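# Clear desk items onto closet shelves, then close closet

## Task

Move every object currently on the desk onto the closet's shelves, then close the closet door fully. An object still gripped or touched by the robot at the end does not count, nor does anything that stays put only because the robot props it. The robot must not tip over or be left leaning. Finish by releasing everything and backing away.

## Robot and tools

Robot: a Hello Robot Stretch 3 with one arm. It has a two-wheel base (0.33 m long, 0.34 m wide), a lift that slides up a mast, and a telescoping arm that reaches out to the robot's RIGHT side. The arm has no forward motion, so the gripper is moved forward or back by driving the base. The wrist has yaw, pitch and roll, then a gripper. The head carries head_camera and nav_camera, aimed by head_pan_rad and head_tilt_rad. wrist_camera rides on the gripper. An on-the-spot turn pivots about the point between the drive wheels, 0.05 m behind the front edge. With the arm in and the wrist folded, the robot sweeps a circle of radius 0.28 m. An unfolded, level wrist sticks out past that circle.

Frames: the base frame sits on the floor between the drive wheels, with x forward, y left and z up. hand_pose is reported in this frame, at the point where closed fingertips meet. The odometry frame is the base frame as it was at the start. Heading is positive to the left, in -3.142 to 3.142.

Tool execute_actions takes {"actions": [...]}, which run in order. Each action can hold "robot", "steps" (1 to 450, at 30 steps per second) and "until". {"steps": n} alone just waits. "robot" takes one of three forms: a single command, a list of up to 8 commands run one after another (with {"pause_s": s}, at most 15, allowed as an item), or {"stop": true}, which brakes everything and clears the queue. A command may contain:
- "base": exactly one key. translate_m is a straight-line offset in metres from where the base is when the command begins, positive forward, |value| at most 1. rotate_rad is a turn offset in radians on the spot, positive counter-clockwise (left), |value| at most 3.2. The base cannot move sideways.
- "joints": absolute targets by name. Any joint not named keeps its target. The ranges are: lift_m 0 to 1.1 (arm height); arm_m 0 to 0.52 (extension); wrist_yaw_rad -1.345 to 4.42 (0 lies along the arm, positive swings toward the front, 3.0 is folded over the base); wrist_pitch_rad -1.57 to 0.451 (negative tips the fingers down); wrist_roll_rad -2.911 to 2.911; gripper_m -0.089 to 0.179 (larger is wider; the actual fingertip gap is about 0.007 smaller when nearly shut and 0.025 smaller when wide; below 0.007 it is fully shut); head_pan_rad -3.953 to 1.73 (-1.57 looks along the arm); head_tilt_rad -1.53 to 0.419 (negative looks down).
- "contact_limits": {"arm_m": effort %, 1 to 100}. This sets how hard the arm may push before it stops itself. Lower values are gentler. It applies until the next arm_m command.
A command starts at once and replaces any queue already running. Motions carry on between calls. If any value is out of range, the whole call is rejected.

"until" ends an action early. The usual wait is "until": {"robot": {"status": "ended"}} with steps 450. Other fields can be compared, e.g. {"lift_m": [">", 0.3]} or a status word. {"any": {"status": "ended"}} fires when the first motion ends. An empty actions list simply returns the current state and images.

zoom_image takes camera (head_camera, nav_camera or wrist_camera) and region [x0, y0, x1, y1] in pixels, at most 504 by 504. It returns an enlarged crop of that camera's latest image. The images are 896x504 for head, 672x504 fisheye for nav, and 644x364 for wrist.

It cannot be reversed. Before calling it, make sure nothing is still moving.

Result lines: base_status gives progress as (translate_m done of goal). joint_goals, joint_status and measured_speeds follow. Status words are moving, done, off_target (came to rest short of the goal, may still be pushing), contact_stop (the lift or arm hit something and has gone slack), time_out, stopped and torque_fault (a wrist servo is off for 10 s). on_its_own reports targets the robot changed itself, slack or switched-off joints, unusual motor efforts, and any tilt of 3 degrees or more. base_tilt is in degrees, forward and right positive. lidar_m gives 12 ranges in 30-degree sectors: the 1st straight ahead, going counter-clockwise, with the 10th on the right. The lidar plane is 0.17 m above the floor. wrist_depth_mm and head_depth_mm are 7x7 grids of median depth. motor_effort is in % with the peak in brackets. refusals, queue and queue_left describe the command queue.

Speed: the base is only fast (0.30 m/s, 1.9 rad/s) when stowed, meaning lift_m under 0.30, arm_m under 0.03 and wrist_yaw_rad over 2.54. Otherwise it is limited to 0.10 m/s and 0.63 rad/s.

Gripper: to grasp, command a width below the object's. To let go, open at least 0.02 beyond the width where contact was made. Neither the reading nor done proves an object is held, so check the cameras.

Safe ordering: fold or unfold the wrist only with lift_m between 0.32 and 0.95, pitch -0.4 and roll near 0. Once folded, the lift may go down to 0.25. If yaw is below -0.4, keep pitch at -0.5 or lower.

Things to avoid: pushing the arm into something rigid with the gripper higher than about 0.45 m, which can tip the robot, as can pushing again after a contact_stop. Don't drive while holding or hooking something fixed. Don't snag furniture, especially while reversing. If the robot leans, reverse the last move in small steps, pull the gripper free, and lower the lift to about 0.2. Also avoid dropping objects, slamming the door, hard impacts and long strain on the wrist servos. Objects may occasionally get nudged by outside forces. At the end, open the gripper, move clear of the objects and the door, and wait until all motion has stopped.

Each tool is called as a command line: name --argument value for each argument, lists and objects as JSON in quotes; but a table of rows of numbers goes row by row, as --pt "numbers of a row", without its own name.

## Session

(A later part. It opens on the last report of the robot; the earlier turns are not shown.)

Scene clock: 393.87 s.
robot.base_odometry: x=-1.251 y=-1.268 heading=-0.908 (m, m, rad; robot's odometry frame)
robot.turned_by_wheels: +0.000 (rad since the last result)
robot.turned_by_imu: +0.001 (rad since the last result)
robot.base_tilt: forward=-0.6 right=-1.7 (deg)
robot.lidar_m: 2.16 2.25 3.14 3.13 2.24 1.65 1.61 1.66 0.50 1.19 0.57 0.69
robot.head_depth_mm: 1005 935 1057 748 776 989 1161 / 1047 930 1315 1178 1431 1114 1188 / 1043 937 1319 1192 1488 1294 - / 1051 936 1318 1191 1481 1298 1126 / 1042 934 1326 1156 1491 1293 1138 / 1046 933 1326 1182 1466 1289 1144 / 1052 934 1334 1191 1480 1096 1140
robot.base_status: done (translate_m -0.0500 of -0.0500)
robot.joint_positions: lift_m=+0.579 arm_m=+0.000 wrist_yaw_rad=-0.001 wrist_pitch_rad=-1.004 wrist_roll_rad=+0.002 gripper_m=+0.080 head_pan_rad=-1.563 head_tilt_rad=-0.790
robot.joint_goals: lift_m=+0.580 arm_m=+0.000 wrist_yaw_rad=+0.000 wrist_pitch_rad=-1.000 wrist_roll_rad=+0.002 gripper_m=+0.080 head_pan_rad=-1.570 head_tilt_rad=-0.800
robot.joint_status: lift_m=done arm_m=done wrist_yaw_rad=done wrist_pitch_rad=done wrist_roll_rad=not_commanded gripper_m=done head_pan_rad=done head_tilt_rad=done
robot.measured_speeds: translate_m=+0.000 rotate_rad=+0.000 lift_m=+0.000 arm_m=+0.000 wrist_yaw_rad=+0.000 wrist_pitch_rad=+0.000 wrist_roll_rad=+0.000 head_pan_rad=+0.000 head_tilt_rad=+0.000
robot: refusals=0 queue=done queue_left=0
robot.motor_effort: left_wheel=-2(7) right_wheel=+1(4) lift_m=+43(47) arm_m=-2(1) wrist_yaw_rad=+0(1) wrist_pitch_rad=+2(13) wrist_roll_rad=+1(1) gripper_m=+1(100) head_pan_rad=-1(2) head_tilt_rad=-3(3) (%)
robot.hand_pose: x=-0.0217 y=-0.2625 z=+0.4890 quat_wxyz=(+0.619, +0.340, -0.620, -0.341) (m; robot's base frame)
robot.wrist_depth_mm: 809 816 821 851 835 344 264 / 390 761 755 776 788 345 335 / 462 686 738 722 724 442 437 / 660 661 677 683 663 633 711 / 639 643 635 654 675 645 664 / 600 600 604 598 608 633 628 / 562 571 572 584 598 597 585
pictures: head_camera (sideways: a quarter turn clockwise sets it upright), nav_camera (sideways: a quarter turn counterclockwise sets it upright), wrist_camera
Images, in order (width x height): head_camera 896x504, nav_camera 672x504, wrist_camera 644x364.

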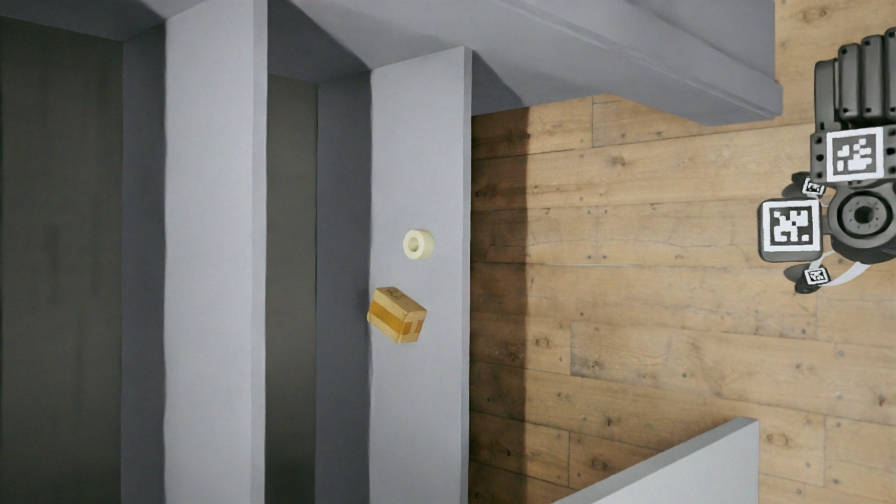

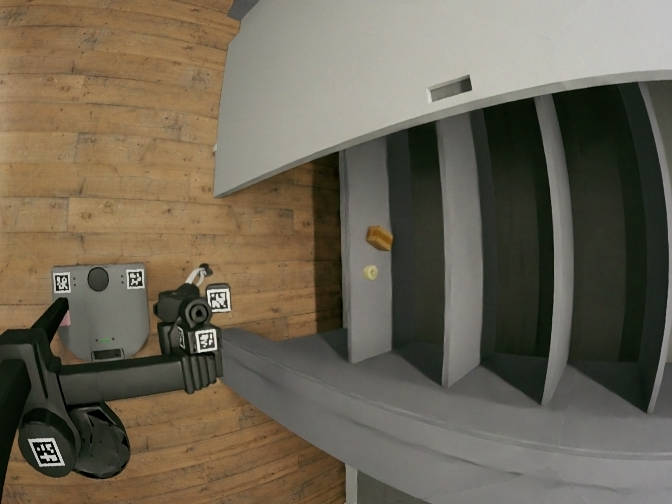

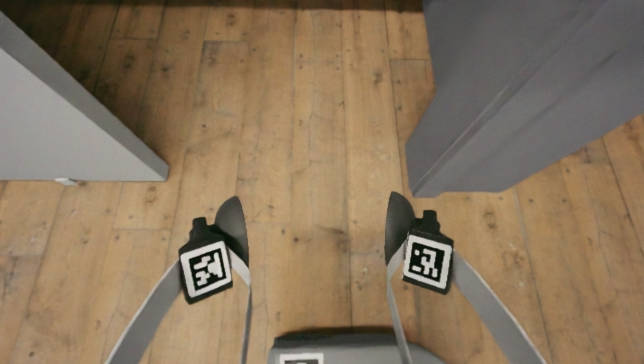

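execute_actions --actions '[{"robot":[{"base":{"translate_m":0.17}},{"base":{"rotate_rad":1.83}},{"base":{"translate_m":1.0},"joints":{"lift_m":1.06,"wrist_pitch_rad":-0.5,"gripper_m":0.175}},{"base":{"translate_m":1.0}},{"base":{"translate_m":0.62}},{"base":{"rotate_rad":1.29}},{"base":{"translate_m":0.27}},{"joints":{"arm_m":0.24,"lift_m":1.0}}],"steps":450,"until":{"robot":{"status":"ended"}}},{"steps":450,"until":{"robot":{"status":"ended"}}},{"steps":450,"until":{"robot":{"status":"ended"}}}]'

Scene clock: 453.37 s.
robot.base_odometry: x=+0.275 y=+0.903 heading=+2.212 (m, m, rad; robot's odometry frame)
robot.turned_by_wheels: +3.120 (rad since the last result)
robot.turned_by_imu: +3.159 (rad since the last result)
robot.base_tilt: forward=-0.6 right=-1.7 (deg)
robot.lidar_m: 0.72 0.77 1.07 2.99 3.87 3.12 3.02 1.11 1.10 1.07 0.68 0.77
robot.head_depth_mm: - - - 443 1403 1295 1141 / 902 - - 444 1398 1297 1142 / 910 - - 433 1405 1293 1149 / 901 - 576 443 1392 1299 1146 / 902 674 535 454 1399 1301 1149 / 900 629 551 455 1091 1259 1130 / 905 699 551 455 1398 1296 1151
robot.base_status: done (translate_m +0.2700 of +0.2700)
robot.joint_positions: lift_m=+1.001 arm_m=+0.103 wrist_yaw_rad=-0.001 wrist_pitch_rad=-0.517 wrist_roll_rad=+0.002 gripper_m=+0.175 head_pan_rad=-1.563 head_tilt_rad=-0.790
robot.joint_goals: lift_m=+1.000 arm_m=+0.240 wrist_yaw_rad=+0.000 wrist_pitch_rad=-0.500 wrist_roll_rad=+0.002 gripper_m=+0.175 head_pan_rad=-1.570 head_tilt_rad=-0.800
robot.joint_status: lift_m=moving arm_m=moving wrist_yaw_rad=done wrist_pitch_rad=done wrist_roll_rad=not_commanded gripper_m=done head_pan_rad=done head_tilt_rad=done
robot.measured_speeds: translate_m=+0.000 rotate_rad=+0.000 lift_m=+0.000 arm_m=+0.140 wrist_yaw_rad=+0.000 wrist_pitch_rad=+0.000 wrist_roll_rad=+0.000 head_pan_rad=+0.000 head_tilt_rad=+0.000
robot: refusals=0 queue=running queue_left=0
robot.motor_effort: left_wheel=-3(8) right_wheel=+2(6) lift_m=+15(45) arm_m=+2(6) wrist_yaw_rad=+0(0) wrist_pitch_rad=+10(11) wrist_roll_rad=+1(1) gripper_m=+1(100) head_pan_rad=-2(2) head_tilt_rad=-4(5) (%)
robot.hand_pose: x=-0.0218 y=-0.4588 z=+0.9916 quat_wxyz=(+0.683, +0.180, -0.684, -0.182) (m; robot's base frame)
robot.wrist_depth_mm: 632 567 578 592 590 594 605 / 406 326 371 409 413 418 417 / 315 304 306 318 321 322 326 / 258 259 260 259 262 262 263 / 216 223 220 220 221 230 222 / - 188 189 190 191 186 193 / 162 166 166 167 166 168 168
pictures: head_camera (sideways: a quarter turn clockwise sets it upright), nav_camera (sideways: a quarter turn counterclockwise sets it upright), wrist_camera
Images, in order (width x height): head_camera 896x504, nav_camera 672x504, wrist_camera 644x364.

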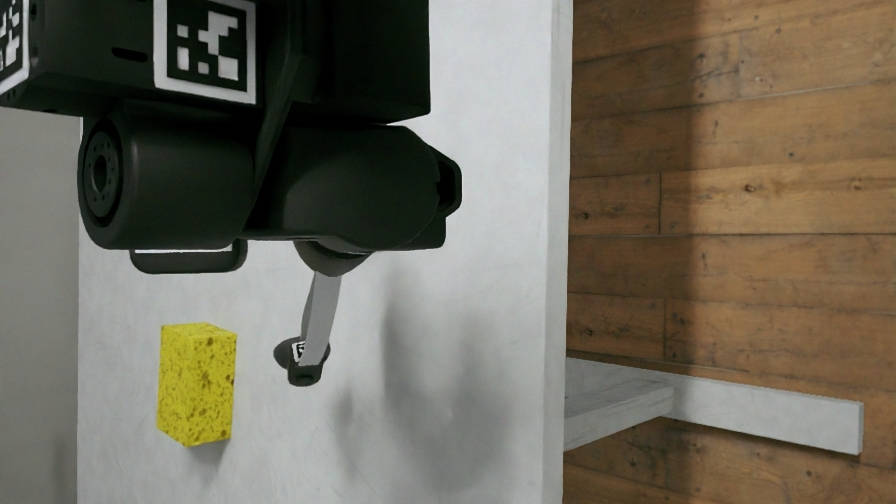

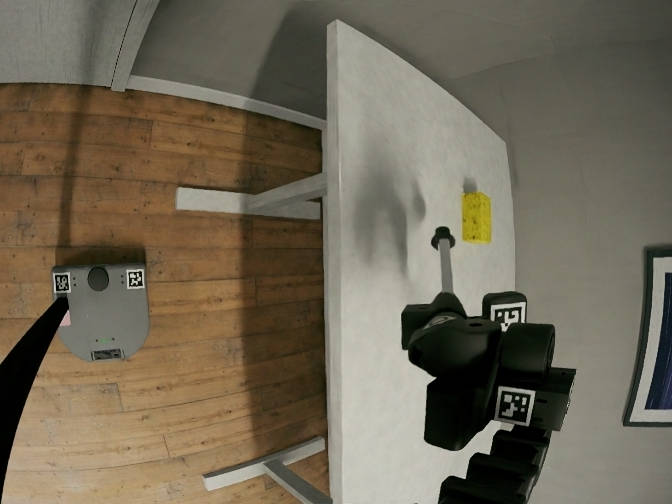

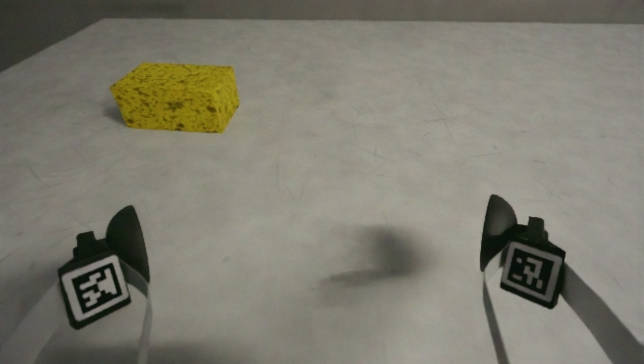

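execute_actions --actions '[{"robot":[{"base":{"translate_m":0.15}}],"steps":450,"until":{"robot":{"status":"ended"}}}]'

Scene clock: 459.53 s.
robot.base_odometry: x=+0.185 y=+1.023 heading=+2.212 (m, m, rad; robot's odometry frame)
robot.turned_by_wheels: +0.000 (rad since the last result)
robot.turned_by_imu: +0.002 (rad since the last result)
robot.base_tilt: forward=-0.6 right=-1.7 (deg)
robot.lidar_m: 0.57 0.61 0.85 2.63 3.79 3.27 3.17 1.24 1.11 0.64 0.83 0.62
robot.head_depth_mm: 911 675 550 456 1397 1285 1144 / - 636 551 454 1400 1288 1144 / - - 551 455 1403 1290 1146 / 907 727 550 454 1388 1305 1143 / 910 728 550 454 1097 1264 1119 / 911 698 550 454 1431 1299 1139 / 926 699 550 454 1423 1290 1149
robot.base_status: done (translate_m +0.1500 of +0.1500)
robot.joint_positions: lift_m=+1.001 arm_m=+0.240 wrist_yaw_rad=-0.001 wrist_pitch_rad=-0.517 wrist_roll_rad=+0.002 gripper_m=+0.175 head_pan_rad=-1.563 head_tilt_rad=-0.790
robot.joint_goals: lift_m=+1.000 arm_m=+0.240 wrist_yaw_rad=+0.000 wrist_pitch_rad=-0.500 wrist_roll_rad=+0.002 gripper_m=+0.175 head_pan_rad=-1.570 head_tilt_rad=-0.800
robot.joint_status: lift_m=done arm_m=done wrist_yaw_rad=done wrist_pitch_rad=done wrist_roll_rad=not_commanded gripper_m=done head_pan_rad=done head_tilt_rad=done
robot.measured_speeds: translate_m=+0.000 rotate_rad=+0.000 lift_m=+0.000 arm_m=+0.000 wrist_yaw_rad=+0.000 wrist_pitch_rad=+0.000 wrist_roll_rad=+0.000 head_pan_rad=+0.000 head_tilt_rad=+0.000
robot: refusals=0 queue=done queue_left=0
robot.motor_effort: left_wheel=-3(4) right_wheel=+2(5) lift_m=+17(15) arm_m=+4(2) wrist_yaw_rad=+0(0) wrist_pitch_rad=+10(10) wrist_roll_rad=+1(1) gripper_m=+1(0) head_pan_rad=-2(2) head_tilt_rad=-4(3) (%)
robot.hand_pose: x=-0.0218 y=-0.5954 z=+0.9916 quat_wxyz=(+0.683, +0.180, -0.684, -0.182) (m; robot's base frame)
robot.wrist_depth_mm: 528 525 518 525 528 523 517 / 602 405 408 412 414 416 417 / 330 316 315 318 319 319 321 / 256 256 249 199 243 261 262 / 216 220 219 211 213 228 222 / - 188 188 190 190 186 194 / 162 167 166 167 166 167 167
pictures: head_camera (sideways: a quarter turn clockwise sets it upright), nav_camera (sideways: a quarter turn counterclockwise sets it upright), wrist_camera
Images, in order (width x height): head_camera 896x504, nav_camera 672x504, wrist_camera 644x364.

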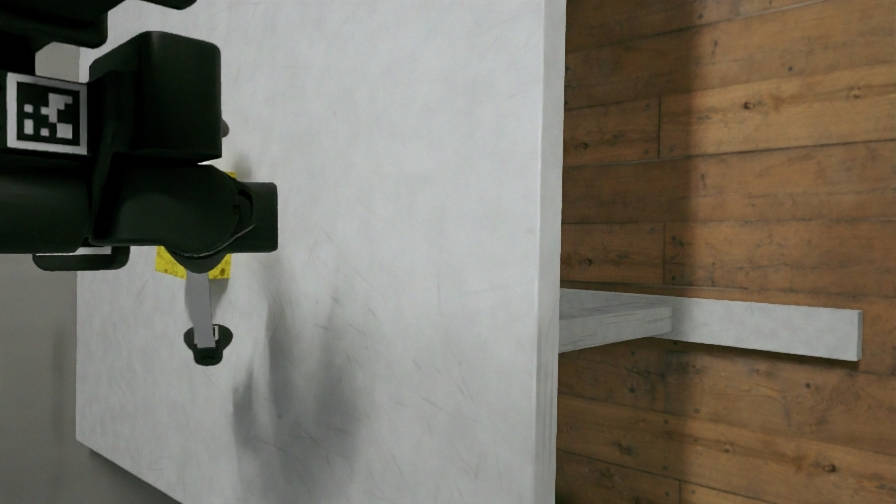

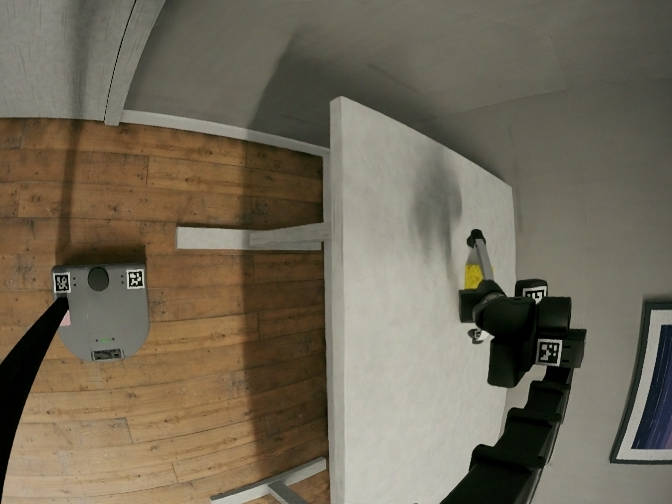

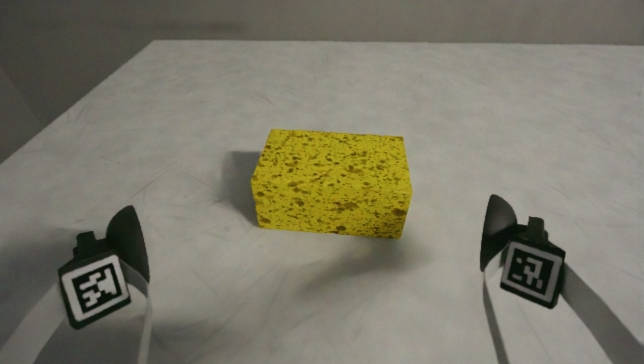

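execute_actions --actions '[{"robot":[{"base":{"translate_m":-0.01}},{"joints":{"arm_m":0.31,"lift_m":0.997}}],"steps":450,"until":{"robot":{"status":"ended"}}}]'

Scene clock: 465.53 s.
robot.base_odometry: x=+0.191 y=+1.015 heading=+2.212 (m, m, rad; robot's odometry frame)
robot.turned_by_wheels: +0.000 (rad since the last result)
robot.turned_by_imu: +0.001 (rad since the last result)
robot.base_tilt: forward=-0.6 right=-1.7 (deg)
robot.lidar_m: 0.58 0.62 0.86 2.68 3.79 3.26 3.17 1.24 1.11 0.64 0.84 0.63
robot.head_depth_mm: - 701 551 454 1395 1287 1145 / - 673 550 455 1392 1290 1150 / - 641 551 454 1399 1293 1138 / 864 629 551 454 1399 1293 1145 / 905 674 552 454 1056 1254 1130 / 911 700 550 455 1404 1282 1146 / 927 698 551 455 1419 1303 1139
robot.base_status: done (translate_m -0.0100 of -0.0100)
robot.joint_positions: lift_m=+0.998 arm_m=+0.310 wrist_yaw_rad=-0.001 wrist_pitch_rad=-0.517 wrist_roll_rad=+0.002 gripper_m=+0.175 head_pan_rad=-1.563 head_tilt_rad=-0.790
robot.joint_goals: lift_m=+0.997 arm_m=+0.310 wrist_yaw_rad=+0.000 wrist_pitch_rad=-0.500 wrist_roll_rad=+0.002 gripper_m=+0.175 head_pan_rad=-1.570 head_tilt_rad=-0.800
robot.joint_status: lift_m=done arm_m=done wrist_yaw_rad=done wrist_pitch_rad=done wrist_roll_rad=not_commanded gripper_m=done head_pan_rad=done head_tilt_rad=done
robot.measured_speeds: translate_m=+0.000 rotate_rad=+0.000 lift_m=+0.000 arm_m=+0.000 wrist_yaw_rad=+0.000 wrist_pitch_rad=+0.000 wrist_roll_rad=+0.000 head_pan_rad=+0.000 head_tilt_rad=+0.000
robot: refusals=0 queue=done queue_left=0
robot.motor_effort: left_wheel=-2(7) right_wheel=+2(6) lift_m=+17(20) arm_m=+4(6) wrist_yaw_rad=-1(0) wrist_pitch_rad=+10(10) wrist_roll_rad=+1(1) gripper_m=+0(1) head_pan_rad=-2(2) head_tilt_rad=-3(3) (%)
robot.hand_pose: x=-0.0218 y=-0.6654 z=+0.9886 quat_wxyz=(+0.683, +0.180, -0.684, -0.182) (m; robot's base frame)
robot.wrist_depth_mm: 463 473 464 470 467 470 474 / 510 404 402 404 408 410 411 / 308 306 311 312 315 314 318 / 251 253 254 254 256 256 257 / 212 217 169 158 170 223 216 / - 184 145 141 141 182 190 / 159 162 163 157 161 165 164
pictures: head_camera (sideways: a quarter turn clockwise sets it upright), nav_camera (sideways: a quarter turn counterclockwise sets it upright), wrist_camera
Images, in order (width x height): head_camera 896x504, nav_camera 672x504, wrist_camera 644x364.

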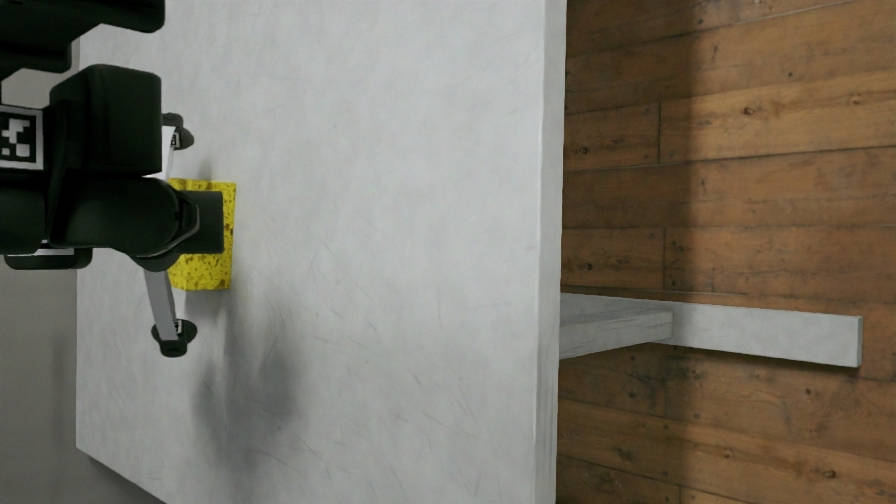

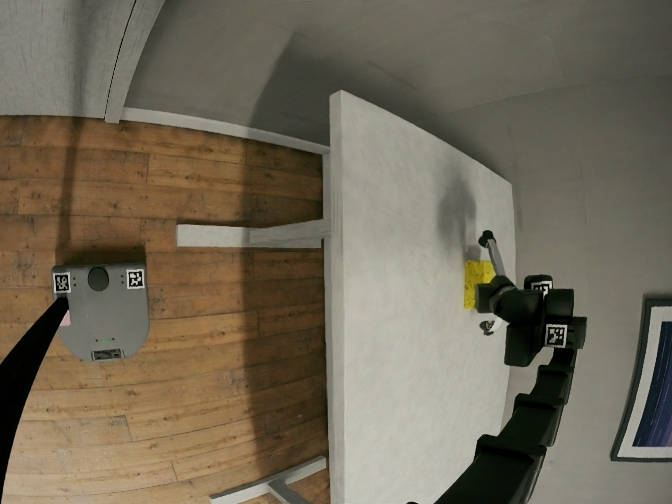

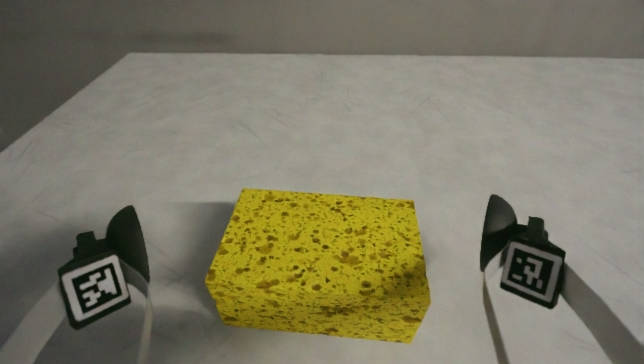

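execute_actions --actions '[{"robot":[{"joints":{"lift_m":0.992}},{"joints":{"gripper_m":0.07}},{"pause_s":0.5},{"joints":{"lift_m":1.06}}],"steps":450,"until":{"robot":{"status":"ended"}}}]'

Scene clock: 471.57 s.
robot.base_odometry: x=+0.191 y=+1.015 heading=+2.212 (m, m, rad; robot's odometry frame)
robot.turned_by_wheels: +0.000 (rad since the last result)
robot.turned_by_imu: +0.001 (rad since the last result)
robot.base_tilt: forward=-0.6 right=-1.7 (deg)
robot.lidar_m: 0.58 0.62 0.86 2.68 3.79 3.26 3.16 1.23 1.11 0.64 0.84 0.63
robot.head_depth_mm: 900 699 553 455 1397 1293 1141 / 912 698 549 455 1404 1292 1146 / - 675 551 453 1399 1288 1146 / 892 646 550 455 1381 1287 1148 / 908 697 550 453 1061 1246 1128 / 907 697 550 454 1396 1295 1145 / 922 696 551 454 1426 1290 1146
robot.base_status: done (translate_m -0.0100 of -0.0100)
robot.joint_positions: lift_m=+1.059 arm_m=+0.310 wrist_yaw_rad=-0.001 wrist_pitch_rad=-0.517 wrist_roll_rad=+0.002 gripper_m=+0.071 head_pan_rad=-1.563 head_tilt_rad=-0.790
robot.joint_goals: lift_m=+1.060 arm_m=+0.310 wrist_yaw_rad=+0.000 wrist_pitch_rad=-0.500 wrist_roll_rad=+0.002 gripper_m=+0.070 head_pan_rad=-1.570 head_tilt_rad=-0.800
robot.joint_status: lift_m=done arm_m=done wrist_yaw_rad=done wrist_pitch_rad=done wrist_roll_rad=not_commanded gripper_m=done head_pan_rad=done head_tilt_rad=done
robot.measured_speeds: translate_m=+0.000 rotate_rad=+0.000 lift_m=+0.000 arm_m=+0.000 wrist_yaw_rad=+0.000 wrist_pitch_rad=+0.000 wrist_roll_rad=+0.000 head_pan_rad=+0.000 head_tilt_rad=+0.000
robot: refusals=0 queue=done queue_left=0
robot.motor_effort: left_wheel=-3(3) right_wheel=+2(2) lift_m=+43(45) arm_m=+4(4) wrist_yaw_rad=+0(0) wrist_pitch_rad=+10(10) wrist_roll_rad=+1(1) gripper_m=-21(100) head_pan_rad=-2(2) head_tilt_rad=-4(4) (%)
robot.hand_pose: x=-0.0218 y=-0.6654 z=+1.0506 quat_wxyz=(+0.683, +0.180, -0.684, -0.182) (m; robot's base frame)
robot.wrist_depth_mm: 469 470 464 462 465 472 467 / 513 512 509 509 510 513 501 / 592 420 429 422 425 435 432 / 614 344 346 347 346 348 353 / 289 291 152 151 152 292 299 / 251 251 138 135 135 255 253 / 220 221 217 213 213 223 224
pictures: head_camera (sideways: a quarter turn clockwise sets it upright), nav_camera (sideways: a quarter turn counterclockwise sets it upright), wrist_camera
Images, in order (width x height): head_camera 896x504, nav_camera 672x504, wrist_camera 644x364.

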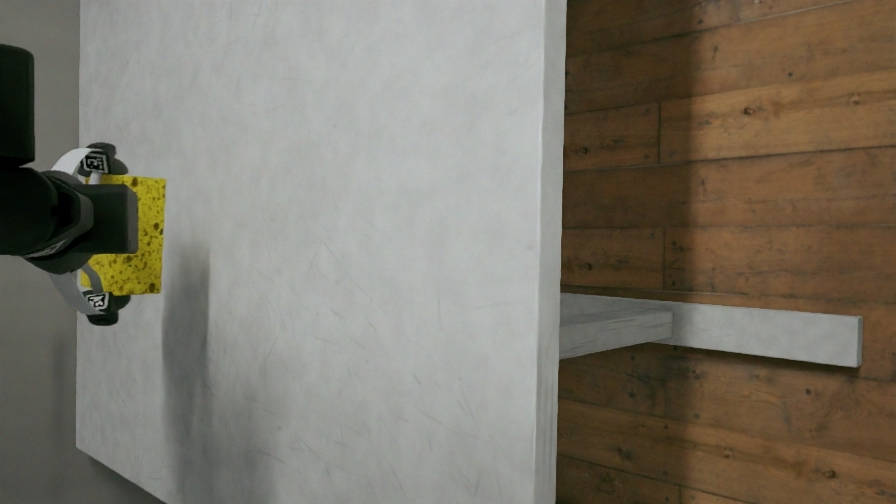

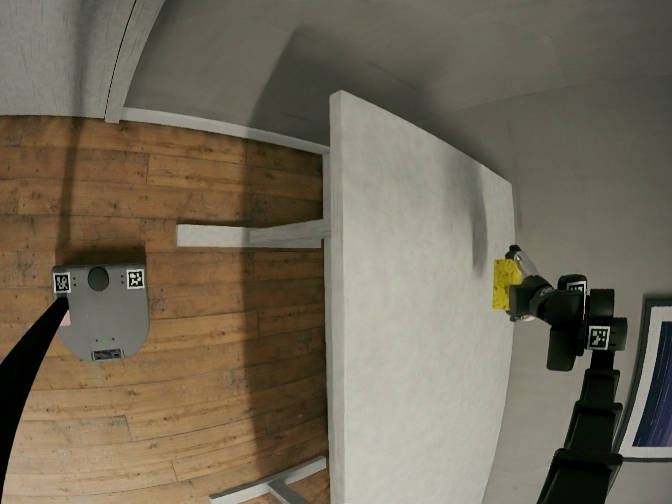

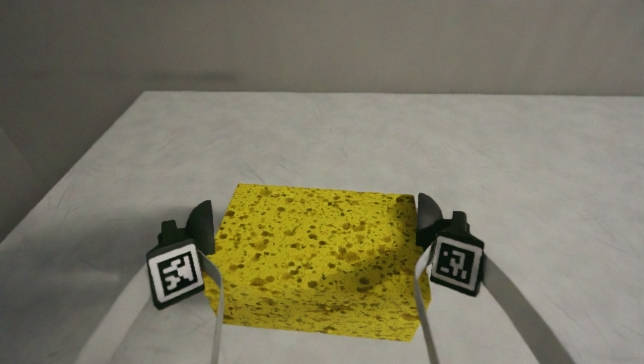

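execute_actions --actions '[{"robot":[{"joints":{"arm_m":0.0}},{"base":{"translate_m":-0.43}},{"base":{"rotate_rad":1.80}},{"base":{"translate_m":1.0}},{"base":{"translate_m":1.0},"joints":{"lift_m":0.62,"wrist_pitch_rad":-0.4}},{"base":{"translate_m":0.55}},{"base":{"rotate_rad":1.29}}],"steps":450,"until":{"robot":{"status":"ended"}}},{"steps":450,"until":{"robot":{"status":"ended"}}},{"steps":450,"until":{"robot":{"status":"ended"}}}]'

Scene clock: 519.63 s.
robot.base_odometry: x=-1.195 y=-1.279 heading=-0.981 (m, m, rad; robot's odometry frame)
robot.turned_by_wheels: +3.090 (rad since the last result)
robot.turned_by_imu: +3.121 (rad since the last result)
robot.base_tilt: forward=-0.6 right=-1.8 (deg)
robot.lidar_m: 2.05 2.14 2.92 3.07 2.40 1.78 1.71 0.72 0.60 1.24 0.56 0.75
robot.head_depth_mm: 1095 971 1282 1217 1110 1150 1187 / 1093 972 1361 1637 1480 1297 - / 1093 973 1363 1627 1483 1239 - / 1094 971 1347 1619 1483 685 1127 / 1094 973 1359 1631 1487 1290 1147 / 1087 972 1354 1220 1426 1204 1140 / 1087 974 1322 717 868 1152 1140
robot.base_status: done (rotate_rad +1.2899 of +1.2900)
robot.joint_positions: lift_m=+0.621 arm_m=+0.000 wrist_yaw_rad=-0.001 wrist_pitch_rad=-0.420 wrist_roll_rad=+0.002 gripper_m=+0.071 head_pan_rad=-1.563 head_tilt_rad=-0.790
robot.joint_goals: lift_m=+0.620 arm_m=+0.000 wrist_yaw_rad=+0.000 wrist_pitch_rad=-0.400 wrist_roll_rad=+0.002 gripper_m=+0.070 head_pan_rad=-1.570 head_tilt_rad=-0.800
robot.joint_status: lift_m=done arm_m=done wrist_yaw_rad=done wrist_pitch_rad=done wrist_roll_rad=not_commanded gripper_m=done head_pan_rad=done head_tilt_rad=done
robot.measured_speeds: translate_m=+0.000 rotate_rad=+0.000 lift_m=+0.000 arm_m=+0.000 wrist_yaw_rad=+0.000 wrist_pitch_rad=+0.000 wrist_roll_rad=+0.000 head_pan_rad=+0.000 head_tilt_rad=+0.000
robot: refusals=0 queue=done queue_left=0
robot.motor_effort: left_wheel=-2(8) right_wheel=+2(7) lift_m=+17(35) arm_m=-3(2) wrist_yaw_rad=+1(0) wrist_pitch_rad=+12(12) wrist_roll_rad=+1(1) gripper_m=-21(21) head_pan_rad=-1(2) head_tilt_rad=-3(3) (%)
robot.hand_pose: x=-0.0218 y=-0.3695 z=+0.6327 quat_wxyz=(+0.691, +0.147, -0.692, -0.148) (m; robot's base frame)
robot.wrist_depth_mm: 840 870 869 887 907 644 337 / 271 906 913 905 899 642 337 / 294 682 674 733 728 629 342 / 322 - - - - 655 339 / 366 390 152 152 152 464 361 / 422 422 138 135 135 458 419 / 496 508 714 704 694 542 528
pictures: head_camera (sideways: a quarter turn clockwise sets it upright), nav_camera (sideways: a quarter turn counterclockwise sets it upright), wrist_camera
Images, in order (width x height): head_camera 896x504, nav_camera 672x504, wrist_camera 644x364.

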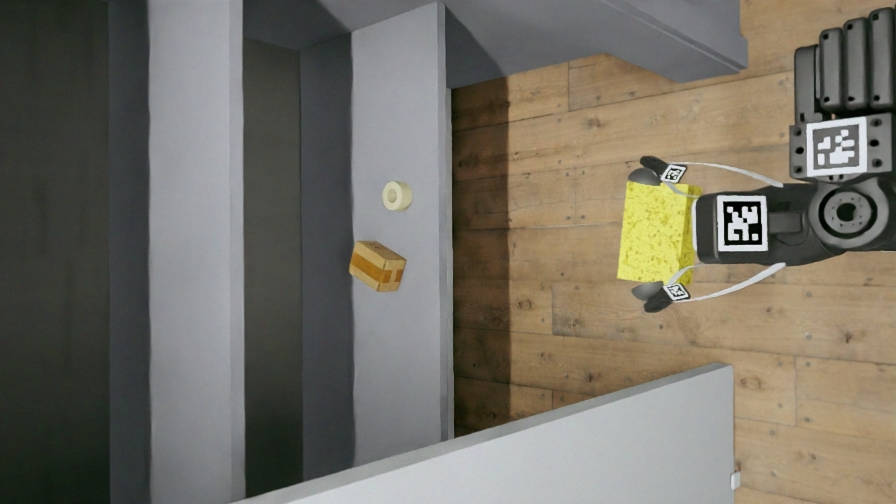

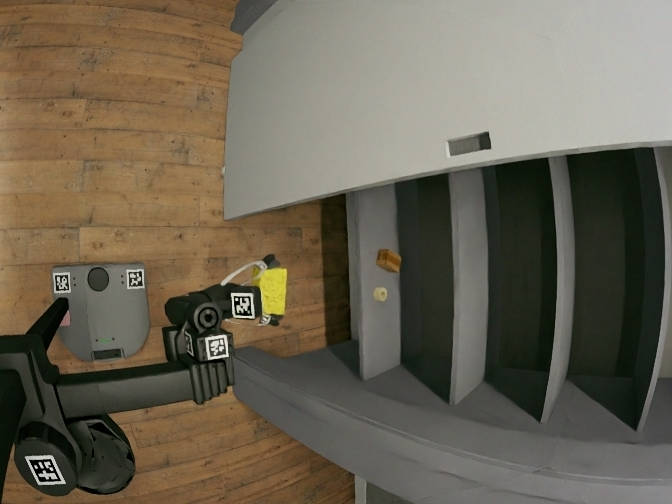

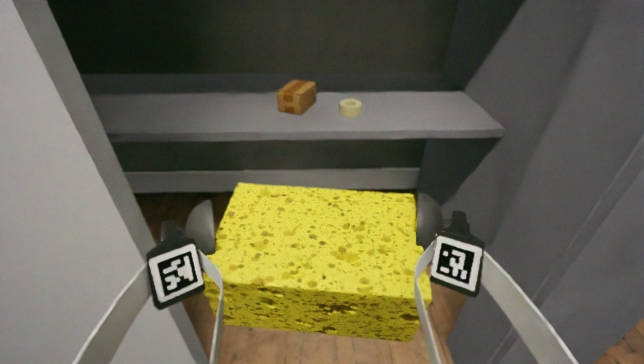

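execute_actions --actions '[{"robot":[{"base":{"translate_m":0.10}},{"joints":{"arm_m":0.30}},{"joints":{"arm_m":0.40,"wrist_yaw_rad":0.25}}],"steps":450,"until":{"robot":{"status":"ended"}}}]'

Scene clock: 536.43 s.
robot.base_odometry: x=-1.140 y=-1.362 heading=-0.981 (m, m, rad; robot's odometry frame)
robot.turned_by_wheels: +0.000 (rad since the last result)
robot.turned_by_imu: +0.002 (rad since the last result)
robot.base_tilt: forward=-0.6 right=-1.7 (deg)
robot.lidar_m: 1.95 2.03 2.78 3.06 2.55 1.89 1.81 0.72 0.66 0.54 0.55 0.75
robot.head_depth_mm: 1097 973 1367 1449 1447 1267 1161 / 1097 964 1368 1214 - - 1144 / 1094 969 1356 1602 1491 1297 1152 / 1100 968 1357 1635 1482 1294 1151 / 1088 969 1359 1624 1396 1217 1149 / 1061 534 600 698 873 1152 1147 / 438 504 583 698 868 1148 1141
robot.base_status: done (translate_m +0.1000 of +0.1000)
robot.joint_positions: lift_m=+0.621 arm_m=+0.400 wrist_yaw_rad=+0.248 wrist_pitch_rad=-0.420 wrist_roll_rad=+0.002 gripper_m=+0.071 head_pan_rad=-1.563 head_tilt_rad=-0.790
robot.joint_goals: lift_m=+0.620 arm_m=+0.400 wrist_yaw_rad=+0.250 wrist_pitch_rad=-0.400 wrist_roll_rad=+0.002 gripper_m=+0.070 head_pan_rad=-1.570 head_tilt_rad=-0.800
robot.joint_status: lift_m=done arm_m=done wrist_yaw_rad=done wrist_pitch_rad=done wrist_roll_rad=not_commanded gripper_m=done head_pan_rad=done head_tilt_rad=done
robot.measured_speeds: translate_m=+0.000 rotate_rad=+0.000 lift_m=+0.000 arm_m=+0.000 wrist_yaw_rad=+0.000 wrist_pitch_rad=+0.000 wrist_roll_rad=+0.000 head_pan_rad=+0.000 head_tilt_rad=+0.000
robot: refusals=0 queue=done queue_left=0
robot.motor_effort: left_wheel=-3(5) right_wheel=+2(6) lift_m=+17(17) arm_m=+3(4) wrist_yaw_rad=+0(1) wrist_pitch_rad=+11(12) wrist_roll_rad=+1(1) gripper_m=-21(21) head_pan_rad=-2(1) head_tilt_rad=-3(3) (%)
robot.hand_pose: x=+0.0335 y=-0.7619 z=+0.6328 quat_wxyz=(+0.704, +0.232, -0.668, -0.061) (m; robot's base frame)
robot.wrist_depth_mm: 669 619 583 537 518 498 461 / 733 680 641 589 570 528 507 / 655 633 651 632 596 571 548 / 492 496 507 495 497 502 498 / 412 408 152 151 153 399 407 / 836 814 139 135 135 339 337 / 737 730 730 701 708 313 297
pictures: head_camera (sideways: a quarter turn clockwise sets it upright), nav_camera (sideways: a quarter turn counterclockwise sets it upright), wrist_camera
Images, in order (width x height): head_camera 896x504, nav_camera 672x504, wrist_camera 644x364.

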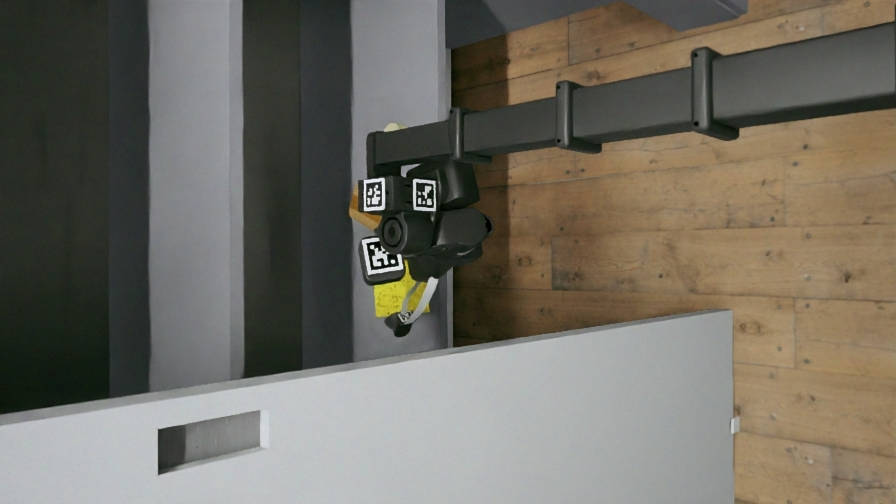

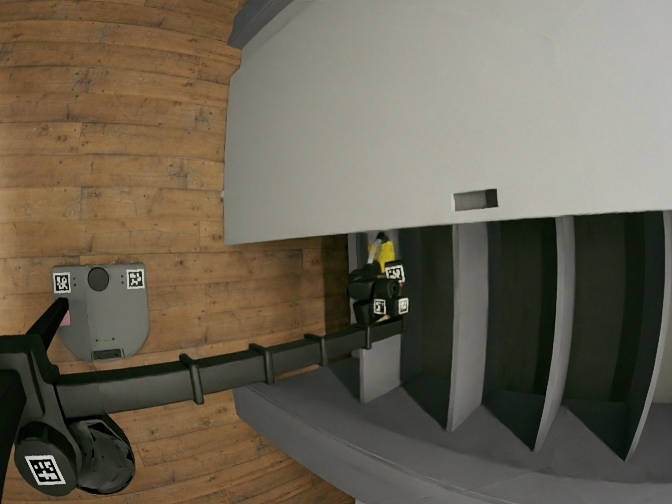

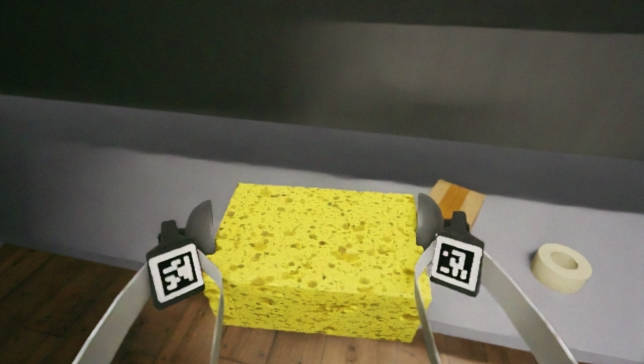

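execute_actions --actions '[{"robot":[{"joints":{"wrist_yaw_rad":0.42}},{"joints":{"arm_m":0.51}},{"joints":{"lift_m":0.55}}],"steps":450,"until":{"robot":{"status":"ended"}}}]'

Scene clock: 544.97 s.
robot.base_odometry: x=-1.140 y=-1.362 heading=-0.981 (m, m, rad; robot's odometry frame)
robot.turned_by_wheels: +0.000 (rad since the last result)
robot.turned_by_imu: +0.001 (rad since the last result)
robot.base_tilt: forward=-0.6 right=-1.7 (deg)
robot.lidar_m: 1.96 2.03 2.78 3.07 2.54 1.88 1.81 0.72 0.66 0.54 0.54 0.75
robot.head_depth_mm: 1096 971 1370 1442 1457 1277 1152 / 1100 972 1363 1627 1483 - - / 1099 964 1365 1650 1482 1301 1139 / 1091 972 1357 1665 1478 1288 1148 / 1090 968 1357 1414 1402 1224 1145 / 1049 532 598 697 871 1149 1140 / 439 503 583 698 868 1152 1144
robot.base_status: done (translate_m +0.1000 of +0.1000)
robot.joint_positions: lift_m=+0.551 arm_m=+0.510 wrist_yaw_rad=+0.418 wrist_pitch_rad=-0.420 wrist_roll_rad=+0.002 gripper_m=+0.071 head_pan_rad=-1.563 head_tilt_rad=-0.790
robot.joint_goals: lift_m=+0.550 arm_m=+0.510 wrist_yaw_rad=+0.420 wrist_pitch_rad=-0.400 wrist_roll_rad=+0.002 gripper_m=+0.070 head_pan_rad=-1.570 head_tilt_rad=-0.800
robot.joint_status: lift_m=done arm_m=done wrist_yaw_rad=done wrist_pitch_rad=done wrist_roll_rad=not_commanded gripper_m=done head_pan_rad=done head_tilt_rad=done
robot.measured_speeds: translate_m=+0.000 rotate_rad=+0.000 lift_m=+0.000 arm_m=+0.000 wrist_yaw_rad=+0.000 wrist_pitch_rad=+0.000 wrist_roll_rad=+0.000 head_pan_rad=+0.000 head_tilt_rad=+0.000
robot: refusals=0 queue=done queue_left=0
robot.motor_effort: left_wheel=-3(3) right_wheel=+2(2) lift_m=+17(15) arm_m=+4(7) wrist_yaw_rad=+0(2) wrist_pitch_rad=+12(12) wrist_roll_rad=+1(1) gripper_m=-21(20) head_pan_rad=-1(2) head_tilt_rad=-3(4) (%)
robot.hand_pose: x=+0.0695 y=-0.8595 z=+0.5628 quat_wxyz=(+0.707, +0.288, -0.646, -0.001) (m; robot's base frame)
robot.wrist_depth_mm: 692 608 531 478 427 389 360 / 697 632 592 535 464 423 385 / 481 483 479 483 487 454 410 / 373 380 380 380 376 380 383 / 311 311 152 152 152 298 263 / 772 277 138 135 135 217 217 / 679 667 238 213 215 226 220
pictures: head_camera (sideways: a quarter turn clockwise sets it upright), nav_camera (sideways: a quarter turn counterclockwise sets it upright), wrist_camera
Images, in order (width x height): head_camera 896x504, nav_camera 672x504, wrist_camera 644x364.

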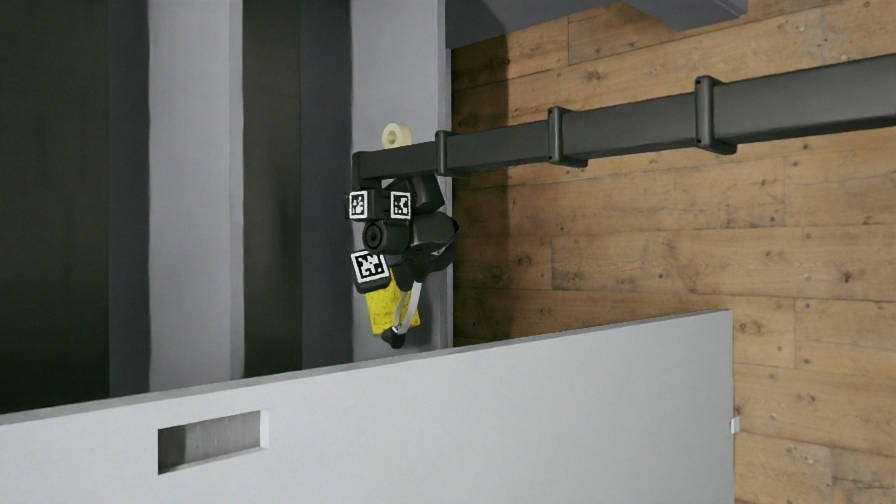

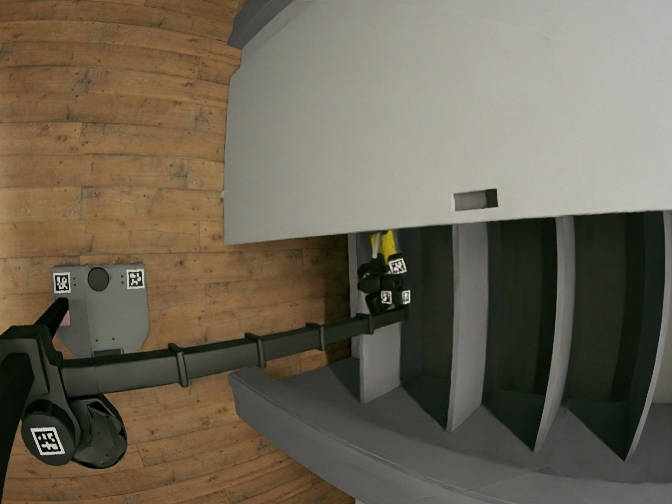

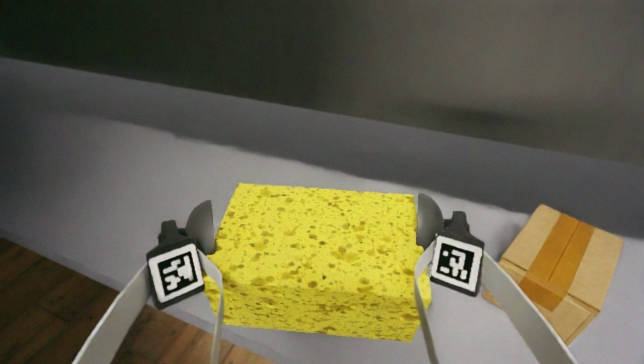

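execute_actions --actions '[{"robot":[{"joints":{"arm_m":0.52,"wrist_yaw_rad":0.37}},{"joints":{"lift_m":0.51}}],"steps":450,"until":{"robot":{"status":"ended"}}}]'

Scene clock: 549.63 s.
robot.base_odometry: x=-1.140 y=-1.362 heading=-0.981 (m, m, rad; robot's odometry frame)
robot.turned_by_wheels: +0.000 (rad since the last result)
robot.turned_by_imu: +0.001 (rad since the last result)
robot.base_tilt: forward=-0.6 right=-1.7 (deg)
robot.lidar_m: 1.96 2.02 2.78 3.08 2.54 1.88 1.81 0.72 0.66 0.54 0.54 0.75
robot.head_depth_mm: 1095 973 1352 1444 1454 1259 1144 / 1097 968 1362 1626 1508 1314 - / 1089 967 1366 1627 1480 1292 1140 / 1092 972 1355 1669 1479 1293 1143 / 1092 967 1354 1617 1396 1218 1140 / 1056 534 596 700 871 1150 1141 / 439 504 582 699 870 1155 1142
robot.base_status: done (translate_m +0.1000 of +0.1000)
robot.joint_positions: lift_m=+0.511 arm_m=+0.517 wrist_yaw_rad=+0.373 wrist_pitch_rad=-0.420 wrist_roll_rad=+0.002 gripper_m=+0.071 head_pan_rad=-1.563 head_tilt_rad=-0.790
robot.joint_goals: lift_m=+0.510 arm_m=+0.520 wrist_yaw_rad=+0.370 wrist_pitch_rad=-0.400 wrist_roll_rad=+0.002 gripper_m=+0.070 head_pan_rad=-1.570 head_tilt_rad=-0.800
robot.joint_status: lift_m=done arm_m=done wrist_yaw_rad=done wrist_pitch_rad=done wrist_roll_rad=not_commanded gripper_m=done head_pan_rad=done head_tilt_rad=done
robot.measured_speeds: translate_m=+0.000 rotate_rad=+0.000 lift_m=+0.000 arm_m=+0.000 wrist_yaw_rad=+0.000 wrist_pitch_rad=+0.000 wrist_roll_rad=+0.000 head_pan_rad=+0.000 head_tilt_rad=+0.000
robot: refusals=0 queue=done queue_left=0
robot.motor_effort: left_wheel=-3(3) right_wheel=+2(2) lift_m=+17(11) arm_m=+4(3) wrist_yaw_rad=-2(0) wrist_pitch_rad=+11(12) wrist_roll_rad=+1(1) gripper_m=-20(20) head_pan_rad=-2(2) head_tilt_rad=-3(4) (%)
robot.hand_pose: x=+0.0601 y=-0.8705 z=+0.5228 quat_wxyz=(+0.707, +0.273, -0.653, -0.017) (m; robot's base frame)
robot.wrist_depth_mm: 635 573 512 469 424 389 356 / 572 570 537 494 453 424 383 / 399 408 402 400 403 400 398 / 310 313 309 312 313 315 300 / 254 254 151 151 152 202 195 / 705 225 138 136 136 201 195 / 634 644 202 176 178 187 186
pictures: head_camera (sideways: a quarter turn clockwise sets it upright), nav_camera (sideways: a quarter turn counterclockwise sets it upright), wrist_camera
Images, in order (width x height): head_camera 896x504, nav_camera 672x504, wrist_camera 644x364.

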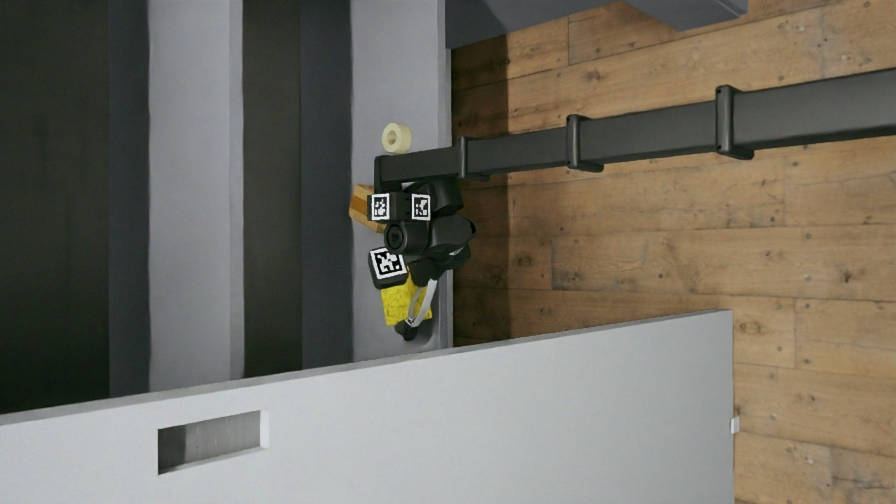

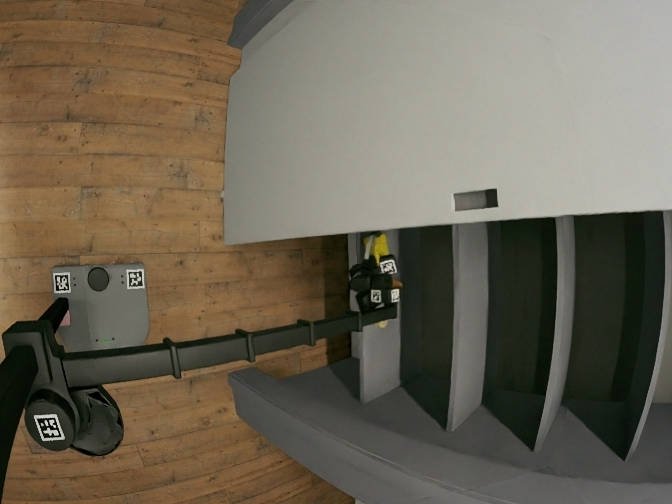

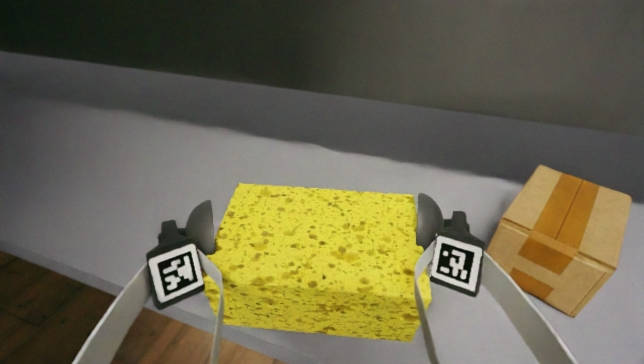

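execute_actions --actions '[{"robot":[{"joints":{"lift_m":0.495}},{"joints":{"gripper_m":0.125}},{"joints":{"lift_m":0.6}},{"joints":{"wrist_yaw_rad":0.0,"gripper_m":0.05}},{"joints":{"arm_m":0.0}}],"steps":450,"until":{"robot":{"status":"ended"}}}]'

Scene clock: 562.70 s.
robot.base_odometry: x=-1.140 y=-1.362 heading=-0.981 (m, m, rad; robot's odometry frame)
robot.turned_by_wheels: +0.000 (rad since the last result)
robot.turned_by_imu: +0.002 (rad since the last result)
robot.base_tilt: forward=-0.6 right=-1.7 (deg)
robot.lidar_m: 1.96 2.03 2.77 3.08 2.54 1.88 1.81 0.72 0.66 0.54 0.55 0.75
robot.head_depth_mm: 1094 976 1365 1445 1461 1256 1167 / 1092 973 1358 1616 1487 1295 1195 / 1095 974 1364 1624 1494 1295 - / 1085 974 1348 1614 1485 1312 1129 / 1087 972 1353 1214 1392 1220 1148 / 1055 533 598 700 868 1158 1138 / 440 504 583 699 864 1153 1150
robot.base_status: done (translate_m +0.1000 of +0.1000)
robot.joint_positions: lift_m=+0.599 arm_m=+0.000 wrist_yaw_rad=+0.001 wrist_pitch_rad=-0.419 wrist_roll_rad=+0.002 gripper_m=+0.050 head_pan_rad=-1.563 head_tilt_rad=-0.790
robot.joint_goals: lift_m=+0.600 arm_m=+0.000 wrist_yaw_rad=+0.000 wrist_pitch_rad=-0.400 wrist_roll_rad=+0.002 gripper_m=+0.050 head_pan_rad=-1.570 head_tilt_rad=-0.800
robot.joint_status: lift_m=done arm_m=done wrist_yaw_rad=done wrist_pitch_rad=done wrist_roll_rad=not_commanded gripper_m=done head_pan_rad=done head_tilt_rad=done
robot.measured_speeds: translate_m=+0.000 rotate_rad=+0.000 lift_m=+0.000 arm_m=+0.000 wrist_yaw_rad=+0.000 wrist_pitch_rad=+0.000 wrist_roll_rad=+0.000 head_pan_rad=+0.000 head_tilt_rad=+0.000
robot: refusals=0 queue=done queue_left=0
robot.motor_effort: left_wheel=-3(3) right_wheel=+2(2) lift_m=+43(46) arm_m=-3(3) wrist_yaw_rad=-2(0) wrist_pitch_rad=+11(12) wrist_roll_rad=+1(1) gripper_m=+0(100) head_pan_rad=-1(2) head_tilt_rad=-4(3) (%)
robot.hand_pose: x=-0.0212 y=-0.3697 z=+0.6120 quat_wxyz=(+0.691, +0.147, -0.692, -0.147) (m; robot's base frame)
robot.wrist_depth_mm: 240 245 882 845 868 806 536 / 263 263 854 832 844 764 545 / 291 292 632 681 684 711 542 / 321 325 - - - 808 443 / 362 373 381 - - 808 448 / 426 427 784 821 803 786 452 / 509 502 530 718 729 628 508
pictures: head_camera (sideways: a quarter turn clockwise sets it upright), nav_camera (sideways: a quarter turn counterclockwise sets it upright), wrist_camera
Images, in order (width x height): head_camera 896x504, nav_camera 672x504, wrist_camera 644x364.

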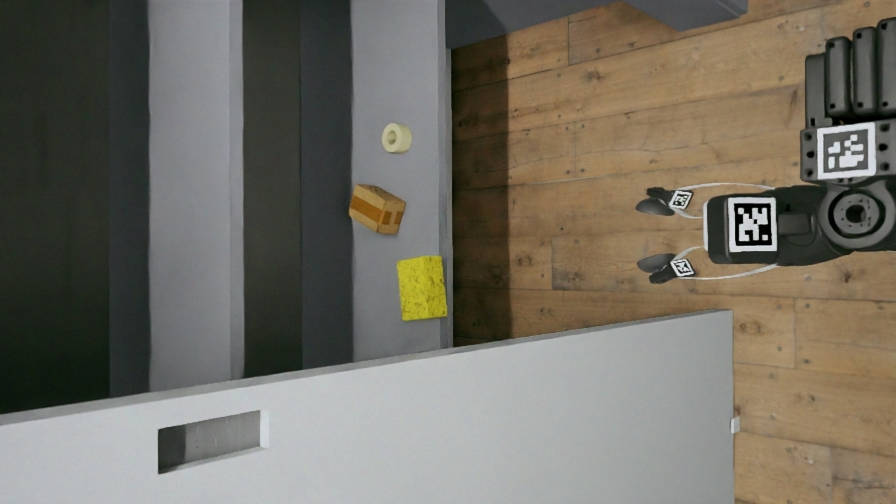

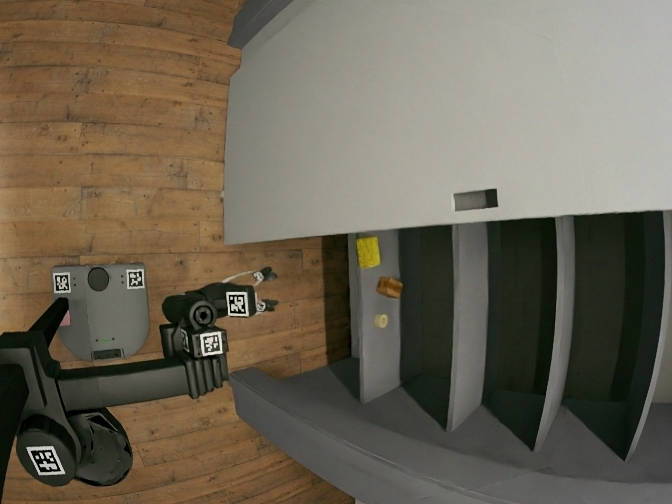

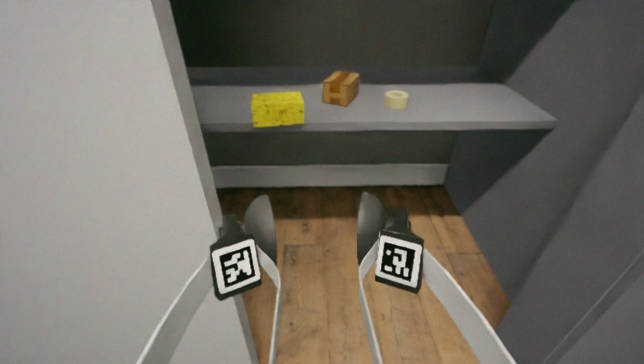

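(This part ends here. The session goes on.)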